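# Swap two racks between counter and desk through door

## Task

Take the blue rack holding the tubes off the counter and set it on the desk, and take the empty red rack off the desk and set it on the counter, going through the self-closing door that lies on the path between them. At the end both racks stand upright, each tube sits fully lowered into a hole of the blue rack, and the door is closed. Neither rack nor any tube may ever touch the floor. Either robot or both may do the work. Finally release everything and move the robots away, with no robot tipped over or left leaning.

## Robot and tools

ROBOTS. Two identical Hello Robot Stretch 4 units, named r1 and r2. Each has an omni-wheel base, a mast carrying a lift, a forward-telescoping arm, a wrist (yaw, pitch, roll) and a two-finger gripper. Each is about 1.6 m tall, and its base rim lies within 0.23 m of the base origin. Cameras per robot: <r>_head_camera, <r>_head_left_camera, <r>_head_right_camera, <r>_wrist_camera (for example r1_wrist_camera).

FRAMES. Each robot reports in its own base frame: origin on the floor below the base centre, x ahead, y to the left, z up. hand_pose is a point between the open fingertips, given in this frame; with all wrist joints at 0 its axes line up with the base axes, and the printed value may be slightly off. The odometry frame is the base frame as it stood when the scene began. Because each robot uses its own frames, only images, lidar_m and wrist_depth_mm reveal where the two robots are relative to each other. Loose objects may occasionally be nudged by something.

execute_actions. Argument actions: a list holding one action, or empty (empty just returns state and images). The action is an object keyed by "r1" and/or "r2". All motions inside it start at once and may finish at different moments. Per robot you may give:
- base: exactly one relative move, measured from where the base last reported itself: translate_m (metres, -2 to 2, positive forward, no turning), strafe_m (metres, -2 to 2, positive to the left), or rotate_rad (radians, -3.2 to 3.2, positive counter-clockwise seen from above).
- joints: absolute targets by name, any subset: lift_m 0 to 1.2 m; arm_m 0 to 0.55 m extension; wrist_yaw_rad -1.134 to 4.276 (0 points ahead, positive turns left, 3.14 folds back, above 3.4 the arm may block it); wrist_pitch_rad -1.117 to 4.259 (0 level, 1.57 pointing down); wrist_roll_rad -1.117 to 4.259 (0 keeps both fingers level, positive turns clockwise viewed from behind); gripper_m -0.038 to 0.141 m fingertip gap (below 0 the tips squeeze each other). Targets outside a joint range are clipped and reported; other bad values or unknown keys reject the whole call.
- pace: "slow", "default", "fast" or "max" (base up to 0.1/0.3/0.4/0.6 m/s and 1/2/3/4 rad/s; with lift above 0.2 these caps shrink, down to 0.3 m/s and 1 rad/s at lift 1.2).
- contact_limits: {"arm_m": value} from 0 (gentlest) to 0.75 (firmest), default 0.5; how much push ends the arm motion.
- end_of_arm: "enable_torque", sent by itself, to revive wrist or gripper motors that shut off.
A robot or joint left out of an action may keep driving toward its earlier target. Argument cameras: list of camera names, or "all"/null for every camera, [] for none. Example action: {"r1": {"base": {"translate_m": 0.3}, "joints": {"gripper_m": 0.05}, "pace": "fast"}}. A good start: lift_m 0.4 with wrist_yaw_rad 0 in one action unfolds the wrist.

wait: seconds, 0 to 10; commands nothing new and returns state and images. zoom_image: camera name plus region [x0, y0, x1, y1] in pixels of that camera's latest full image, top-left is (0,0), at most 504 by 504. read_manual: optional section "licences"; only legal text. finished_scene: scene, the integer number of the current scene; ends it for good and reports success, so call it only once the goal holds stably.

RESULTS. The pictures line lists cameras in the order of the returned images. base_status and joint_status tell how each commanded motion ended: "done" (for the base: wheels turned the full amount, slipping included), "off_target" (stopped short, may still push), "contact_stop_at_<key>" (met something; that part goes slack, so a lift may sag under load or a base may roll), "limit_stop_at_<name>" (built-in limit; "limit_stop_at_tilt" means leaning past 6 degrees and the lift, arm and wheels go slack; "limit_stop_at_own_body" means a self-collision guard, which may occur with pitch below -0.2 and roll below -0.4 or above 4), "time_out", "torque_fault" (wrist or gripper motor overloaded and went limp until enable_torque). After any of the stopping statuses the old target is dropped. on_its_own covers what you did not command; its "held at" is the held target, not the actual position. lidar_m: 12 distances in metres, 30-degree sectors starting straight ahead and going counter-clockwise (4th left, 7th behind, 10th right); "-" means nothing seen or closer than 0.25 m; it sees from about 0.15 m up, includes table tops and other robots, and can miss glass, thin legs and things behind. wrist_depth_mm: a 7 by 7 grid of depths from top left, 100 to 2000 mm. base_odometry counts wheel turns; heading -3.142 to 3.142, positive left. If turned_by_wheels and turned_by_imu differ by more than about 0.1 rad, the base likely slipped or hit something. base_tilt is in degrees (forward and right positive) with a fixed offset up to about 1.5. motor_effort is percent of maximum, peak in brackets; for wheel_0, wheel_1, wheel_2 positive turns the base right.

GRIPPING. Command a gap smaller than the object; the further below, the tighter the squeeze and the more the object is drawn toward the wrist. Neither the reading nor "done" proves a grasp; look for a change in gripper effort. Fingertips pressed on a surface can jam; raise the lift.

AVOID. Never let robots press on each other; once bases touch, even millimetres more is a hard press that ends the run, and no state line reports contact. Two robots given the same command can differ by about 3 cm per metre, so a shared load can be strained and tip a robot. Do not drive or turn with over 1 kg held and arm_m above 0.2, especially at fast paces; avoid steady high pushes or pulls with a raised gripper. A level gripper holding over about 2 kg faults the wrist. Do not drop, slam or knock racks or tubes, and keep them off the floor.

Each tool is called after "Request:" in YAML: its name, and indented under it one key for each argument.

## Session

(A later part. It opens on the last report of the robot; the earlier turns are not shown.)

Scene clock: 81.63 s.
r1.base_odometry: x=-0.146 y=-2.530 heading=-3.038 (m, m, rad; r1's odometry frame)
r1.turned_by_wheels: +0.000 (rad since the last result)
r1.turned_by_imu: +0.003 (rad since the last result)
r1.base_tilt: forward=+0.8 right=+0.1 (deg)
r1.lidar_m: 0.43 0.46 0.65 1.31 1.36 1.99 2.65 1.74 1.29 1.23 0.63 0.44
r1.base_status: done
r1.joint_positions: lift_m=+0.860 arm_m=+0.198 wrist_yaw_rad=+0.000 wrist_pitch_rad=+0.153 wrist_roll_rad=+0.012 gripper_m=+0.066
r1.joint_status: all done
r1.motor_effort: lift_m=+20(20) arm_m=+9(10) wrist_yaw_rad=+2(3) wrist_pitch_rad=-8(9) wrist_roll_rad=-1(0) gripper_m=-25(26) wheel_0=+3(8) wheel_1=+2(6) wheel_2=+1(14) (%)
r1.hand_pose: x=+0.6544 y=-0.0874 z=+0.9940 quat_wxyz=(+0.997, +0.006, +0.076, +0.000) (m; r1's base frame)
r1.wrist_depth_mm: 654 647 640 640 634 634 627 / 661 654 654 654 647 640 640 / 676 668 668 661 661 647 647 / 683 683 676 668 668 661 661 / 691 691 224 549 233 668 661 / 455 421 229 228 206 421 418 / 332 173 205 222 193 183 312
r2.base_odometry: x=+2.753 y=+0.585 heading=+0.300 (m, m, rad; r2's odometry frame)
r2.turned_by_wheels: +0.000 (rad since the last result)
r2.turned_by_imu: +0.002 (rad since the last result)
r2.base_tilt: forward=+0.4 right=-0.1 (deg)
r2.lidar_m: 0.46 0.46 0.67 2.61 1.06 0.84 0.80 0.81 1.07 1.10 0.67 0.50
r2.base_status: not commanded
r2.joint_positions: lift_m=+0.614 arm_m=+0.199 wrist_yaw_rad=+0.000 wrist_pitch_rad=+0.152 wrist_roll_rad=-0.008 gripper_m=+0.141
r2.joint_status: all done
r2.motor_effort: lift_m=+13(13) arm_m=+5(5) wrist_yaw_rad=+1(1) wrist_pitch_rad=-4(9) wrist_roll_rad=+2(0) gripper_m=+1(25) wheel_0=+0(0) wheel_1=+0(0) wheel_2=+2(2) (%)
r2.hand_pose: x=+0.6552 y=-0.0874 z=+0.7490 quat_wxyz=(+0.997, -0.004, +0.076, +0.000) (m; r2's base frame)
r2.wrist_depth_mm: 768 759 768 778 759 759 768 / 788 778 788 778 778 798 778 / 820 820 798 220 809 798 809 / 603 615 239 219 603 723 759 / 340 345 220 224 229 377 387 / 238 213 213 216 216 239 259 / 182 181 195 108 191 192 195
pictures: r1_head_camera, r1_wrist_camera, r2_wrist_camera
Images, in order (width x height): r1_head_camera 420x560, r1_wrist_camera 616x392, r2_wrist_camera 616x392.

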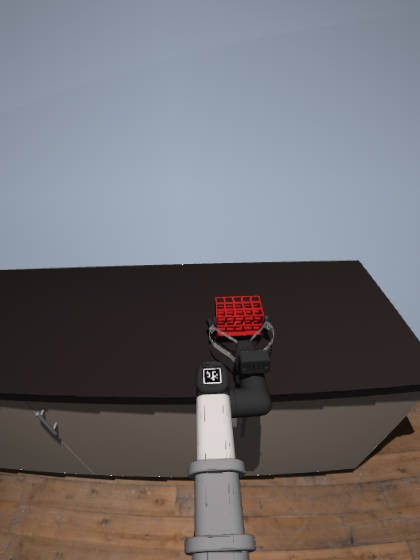

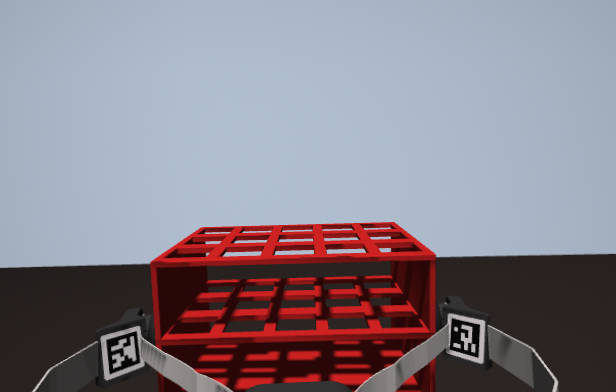

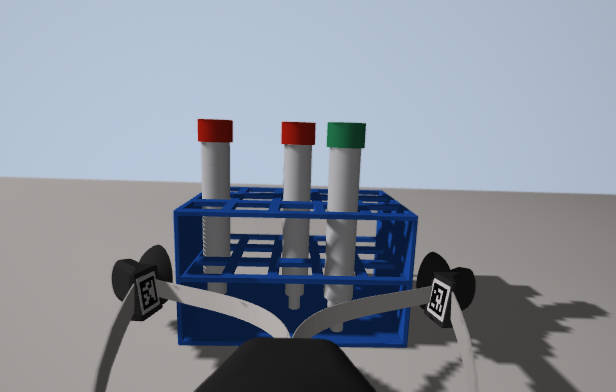

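Request:
execute_actions:
  actions:
    - {"r1":{"joints":{"lift_m":0.815},"pace":"slow"},"r2":{"joints":{"arm_m":0.0}}}
  cameras: []

Request:
execute_actions:
  actions:
    - {"r1":{"joints":{"gripper_m":0.141}},"r2":{"base":{"translate_m":-0.15}}}
  cameras: ["r1_wrist_camera"]

Request:
execute_actions:
  actions:
    - {"r1":{"joints":{"arm_m":0.0},"base":{"translate_m":-0.15}}}
  cameras: ["r1_wrist_camera","r2_wrist_camera","r1_head_right_camera","r2_head_left_camera"]

Scene clock: 83.67 s.
r1.base_odometry: x=-0.146 y=-2.530 heading=-3.038 (m, m, rad; r1's odometry frame)
r1.turned_by_wheels: +0.000 (rad since the last result)
r1.turned_by_imu: +0.001 (rad since the last result)
r1.base_tilt: forward=+0.9 right=+0.1 (deg)
r1.lidar_m: 0.44 0.47 0.66 1.28 1.39 1.98 2.65 1.74 1.31 1.25 0.61 0.47
r1.base_status: not commanded
r1.joint_positions: lift_m=+0.815 arm_m=+0.198 wrist_yaw_rad=+0.000 wrist_pitch_rad=+0.153 wrist_roll_rad=+0.012 gripper_m=+0.066
r1.joint_status: all done
r1.motor_effort: lift_m=+15(17) arm_m=+9(9) wrist_yaw_rad=+2(3) wrist_pitch_rad=-6(8) wrist_roll_rad=-1(0) gripper_m=-26(26) wheel_0=+3(2) wheel_1=+2(2) wheel_2=+1(1) (%)
r1.hand_pose: x=+0.6544 y=-0.0874 z=+0.9494 quat_wxyz=(+0.997, +0.006, +0.076, +0.000) (m; r1's base frame)
r1.wrist_depth_mm: 654 647 640 640 640 627 621 / 661 661 654 654 647 640 640 / 676 668 668 661 654 647 647 / 683 683 676 668 661 668 661 / 539 530 224 410 233 480 473 / 340 310 229 228 206 312 310 / 247 173 206 223 194 183 231
r2.base_odometry: x=+2.753 y=+0.585 heading=+0.300 (m, m, rad; r2's odometry frame)
r2.turned_by_wheels: +0.000 (rad since the last result)
r2.turned_by_imu: +0.001 (rad since the last result)
r2.base_tilt: forward=+0.4 right=-0.1 (deg)
r2.lidar_m: 0.45 0.47 0.66 2.60 1.04 0.83 0.79 0.79 1.08 1.09 0.66 0.53
r2.base_status: not commanded
r2.joint_positions: lift_m=+0.614 arm_m=+0.001 wrist_yaw_rad=+0.000 wrist_pitch_rad=+0.152 wrist_roll_rad=-0.008 gripper_m=+0.141
r2.joint_status: all done
r2.motor_effort: lift_m=+14(13) arm_m=-5(4) wrist_yaw_rad=+1(0) wrist_pitch_rad=-6(5) wrist_roll_rad=+1(0) gripper_m=+2(2) wheel_0=+0(0) wheel_1=+0(0) wheel_2=+2(1) (%)
r2.hand_pose: x=+0.4570 y=-0.0874 z=+0.7488 quat_wxyz=(+0.997, -0.004, +0.076, +0.000) (m; r2's base frame)
r2.wrist_depth_mm: 960 946 946 946 946 946 946 / 976 976 976 976 976 976 960 / 1008 1008 991 991 991 1008 991 / 603 627 559 402 707 732 768 / 345 349 355 366 375 382 394 / 249 246 249 250 249 250 263 / 1118 1098 1118 108 1118 1098 1118
pictures: none
No camera images: the call's "cameras" was empty. Leave "cameras" out to get every camera's image.

Scene clock: 85.50 s.
r1.base_odometry: x=-0.146 y=-2.530 heading=-3.038 (m, m, rad; r1's odometry frame)
r1.turned_by_wheels: +0.000 (rad since the last result)
r1.turned_by_imu: +0.001 (rad since the last result)
r1.base_tilt: forward=+0.8 right=+0.1 (deg)
r1.lidar_m: 0.44 0.45 0.67 1.29 1.37 1.98 2.63 1.71 1.29 1.24 0.59 0.46
r1.base_status: not commanded
r1.joint_positions: lift_m=+0.815 arm_m=+0.198 wrist_yaw_rad=+0.000 wrist_pitch_rad=+0.153 wrist_roll_rad=+0.012 gripper_m=+0.141
r1.joint_status: all done
r1.motor_effort: lift_m=+15(15) arm_m=+9(9) wrist_yaw_rad=+2(2) wrist_pitch_rad=-7(8) wrist_roll_rad=+0(1) gripper_m=+2(25) wheel_0=+3(2) wheel_1=+2(2) wheel_2=+1(1) (%)
r1.hand_pose: x=+0.6544 y=-0.0874 z=+0.9495 quat_wxyz=(+0.997, +0.006, +0.076, +0.000) (m; r1's base frame)
r1.wrist_depth_mm: 654 647 647 640 634 627 627 / 668 661 654 654 647 647 640 / 676 668 668 661 654 647 640 / 683 683 676 668 661 661 654 / 544 530 239 267 407 484 473 / 340 212 227 241 213 274 314 / 249 196 206 161 213 223 233
r2.base_odometry: x=+2.609 y=+0.541 heading=+0.299 (m, m, rad; r2's odometry frame)
r2.turned_by_wheels: +0.000 (rad since the last result)
r2.turned_by_imu: +0.001 (rad since the last result)
r2.base_tilt: forward=+0.5 right=-0.1 (deg)
r2.lidar_m: 0.57 0.64 1.99 2.30 0.84 0.71 0.66 0.62 0.81 1.08 0.90 0.64
r2.base_status: done
r2.joint_positions: lift_m=+0.614 arm_m=+0.001 wrist_yaw_rad=+0.000 wrist_pitch_rad=+0.152 wrist_roll_rad=-0.008 gripper_m=+0.141
r2.joint_status: not commanded
r2.motor_effort: lift_m=+14(14) arm_m=-5(5) wrist_yaw_rad=+1(1) wrist_pitch_rad=-5(6) wrist_roll_rad=-1(0) gripper_m=+3(0) wheel_0=-1(7) wheel_1=+0(6) wheel_2=-2(9) (%)
r2.hand_pose: x=+0.4569 y=-0.0874 z=+0.7488 quat_wxyz=(+0.997, -0.004, +0.076, +0.000) (m; r2's base frame)
r2.wrist_depth_mm: 1098 1078 1078 1078 1078 1098 1078 / 1118 1118 1118 1118 1118 1118 1118 / 1138 1138 1138 1138 1160 1138 1138 / 603 634 647 554 699 741 778 / 418 394 436 404 410 418 433 / 854 1229 1255 1229 1229 1255 1229 / 866 1281 1229 108 1281 1229 1255
pictures: r1_wrist_camera
Images, in order (width x height): r1_wrist_camera 616x392.

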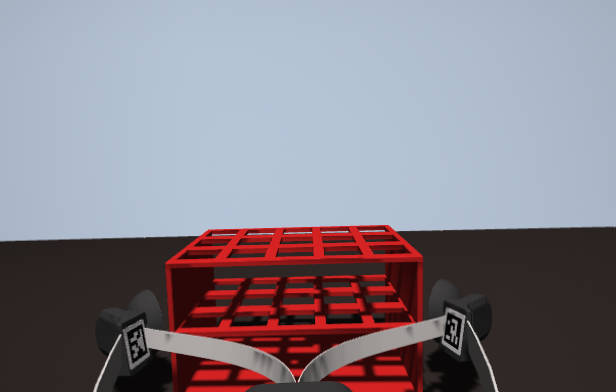

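Scene clock: 87.33 s.
r1.base_odometry: x=+0.003 y=-2.515 heading=-3.038 (m, m, rad; r1's odometry frame)
r1.turned_by_wheels: +0.000 (rad since the last result)
r1.turned_by_imu: +0.000 (rad since the last result)
r1.base_tilt: forward=+0.8 right=+0.1 (deg)
r1.lidar_m: 0.57 0.61 0.87 1.32 1.38 1.99 2.50 1.73 1.28 1.24 0.84 0.62
r1.base_status: done
r1.joint_positions: lift_m=+0.815 arm_m=+0.002 wrist_yaw_rad=+0.000 wrist_pitch_rad=+0.152 wrist_roll_rad=+0.012 gripper_m=+0.141
r1.joint_status: all done
r1.motor_effort: lift_m=+15(16) arm_m=-10(14) wrist_yaw_rad=+3(1) wrist_pitch_rad=-5(7) wrist_roll_rad=+0(0) gripper_m=+3(1) wheel_0=-3(8) wheel_1=-4(8) wheel_2=+2(11) (%)
r1.hand_pose: x=+0.4577 y=-0.0875 z=+0.9496 quat_wxyz=(+0.997, +0.006, +0.076, -0.001) (m; r1's base frame)
r1.wrist_depth_mm: 991 976 976 976 976 960 960 / 1025 1008 991 991 976 976 960 / 1042 1008 1008 1008 1008 991 976 / 1042 1025 1025 991 1008 1008 991 / 554 539 525 517 500 492 480 / 377 375 375 375 373 370 373 / 404 196 402 160 402 399 399
r2.base_odometry: x=+2.609 y=+0.541 heading=+0.299 (m, m, rad; r2's odometry frame)
r2.turned_by_wheels: +0.000 (rad since the last result)
r2.turned_by_imu: +0.001 (rad since the last result)
r2.base_tilt: forward=+0.5 right=-0.1 (deg)
r2.lidar_m: 0.59 0.62 1.99 2.32 0.86 0.66 0.66 0.64 0.85 1.09 0.90 0.65
r2.base_status: not commanded
r2.joint_positions: lift_m=+0.614 arm_m=+0.001 wrist_yaw_rad=+0.000 wrist_pitch_rad=+0.152 wrist_roll_rad=-0.008 gripper_m=+0.141
r2.joint_status: not commanded
r2.motor_effort: lift_m=+13(14) arm_m=-5(5) wrist_yaw_rad=+1(2) wrist_pitch_rad=-5(5) wrist_roll_rad=-1(0) gripper_m=+0(3) wheel_0=-1(1) wheel_1=+1(1) wheel_2=-1(1) (%)
r2.hand_pose: x=+0.4569 y=-0.0874 z=+0.7488 quat_wxyz=(+0.997, -0.004, +0.076, +0.000) (m; r2's base frame)
r2.wrist_depth_mm: 1078 1078 1098 1098 1118 1078 1098 / 1118 1118 1118 1138 1118 1098 1118 / 1160 1138 1138 1138 1138 1118 1182 / 609 634 647 559 707 750 768 / 415 394 436 404 410 421 436 / 854 1229 1205 1229 1229 1229 1229 / 854 1255 1255 108 1281 1255 1255
pictures: r1_head_right_camera, r1_wrist_camera, r2_head_left_camera, r2_wrist_camera
Images, in order (width x height): r1_head_right_camera 420x672, r1_wrist_camera 616x392, r2_head_left_camera 420x672, r2_wrist_camera 616x392.

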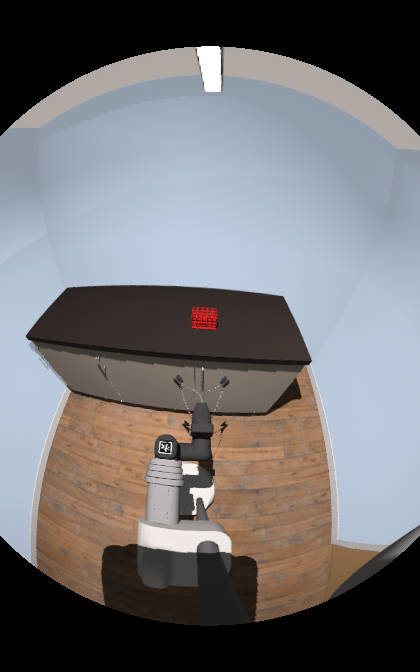

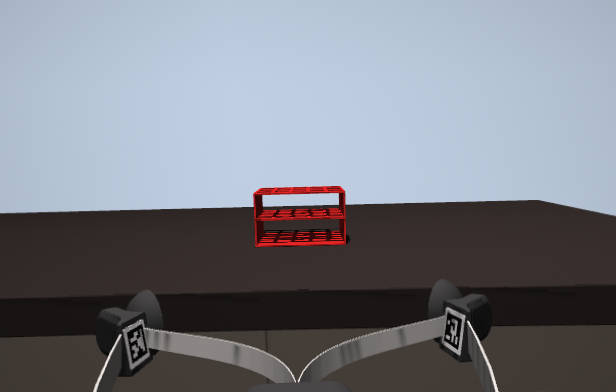

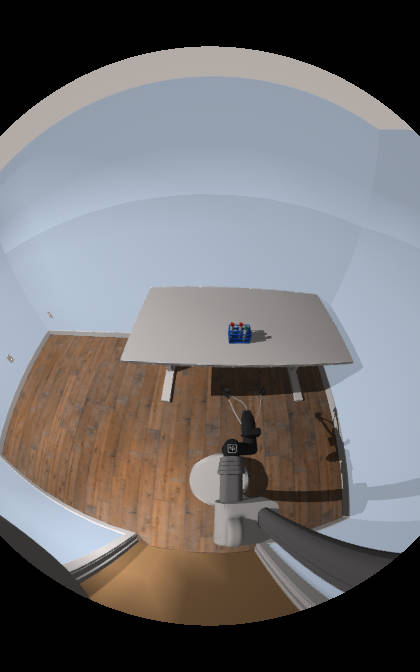

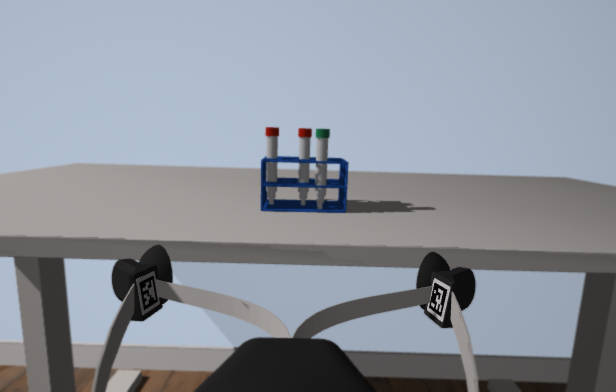

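Request:
finished_scene:
  scene: 2

The scene is finished: the task was done.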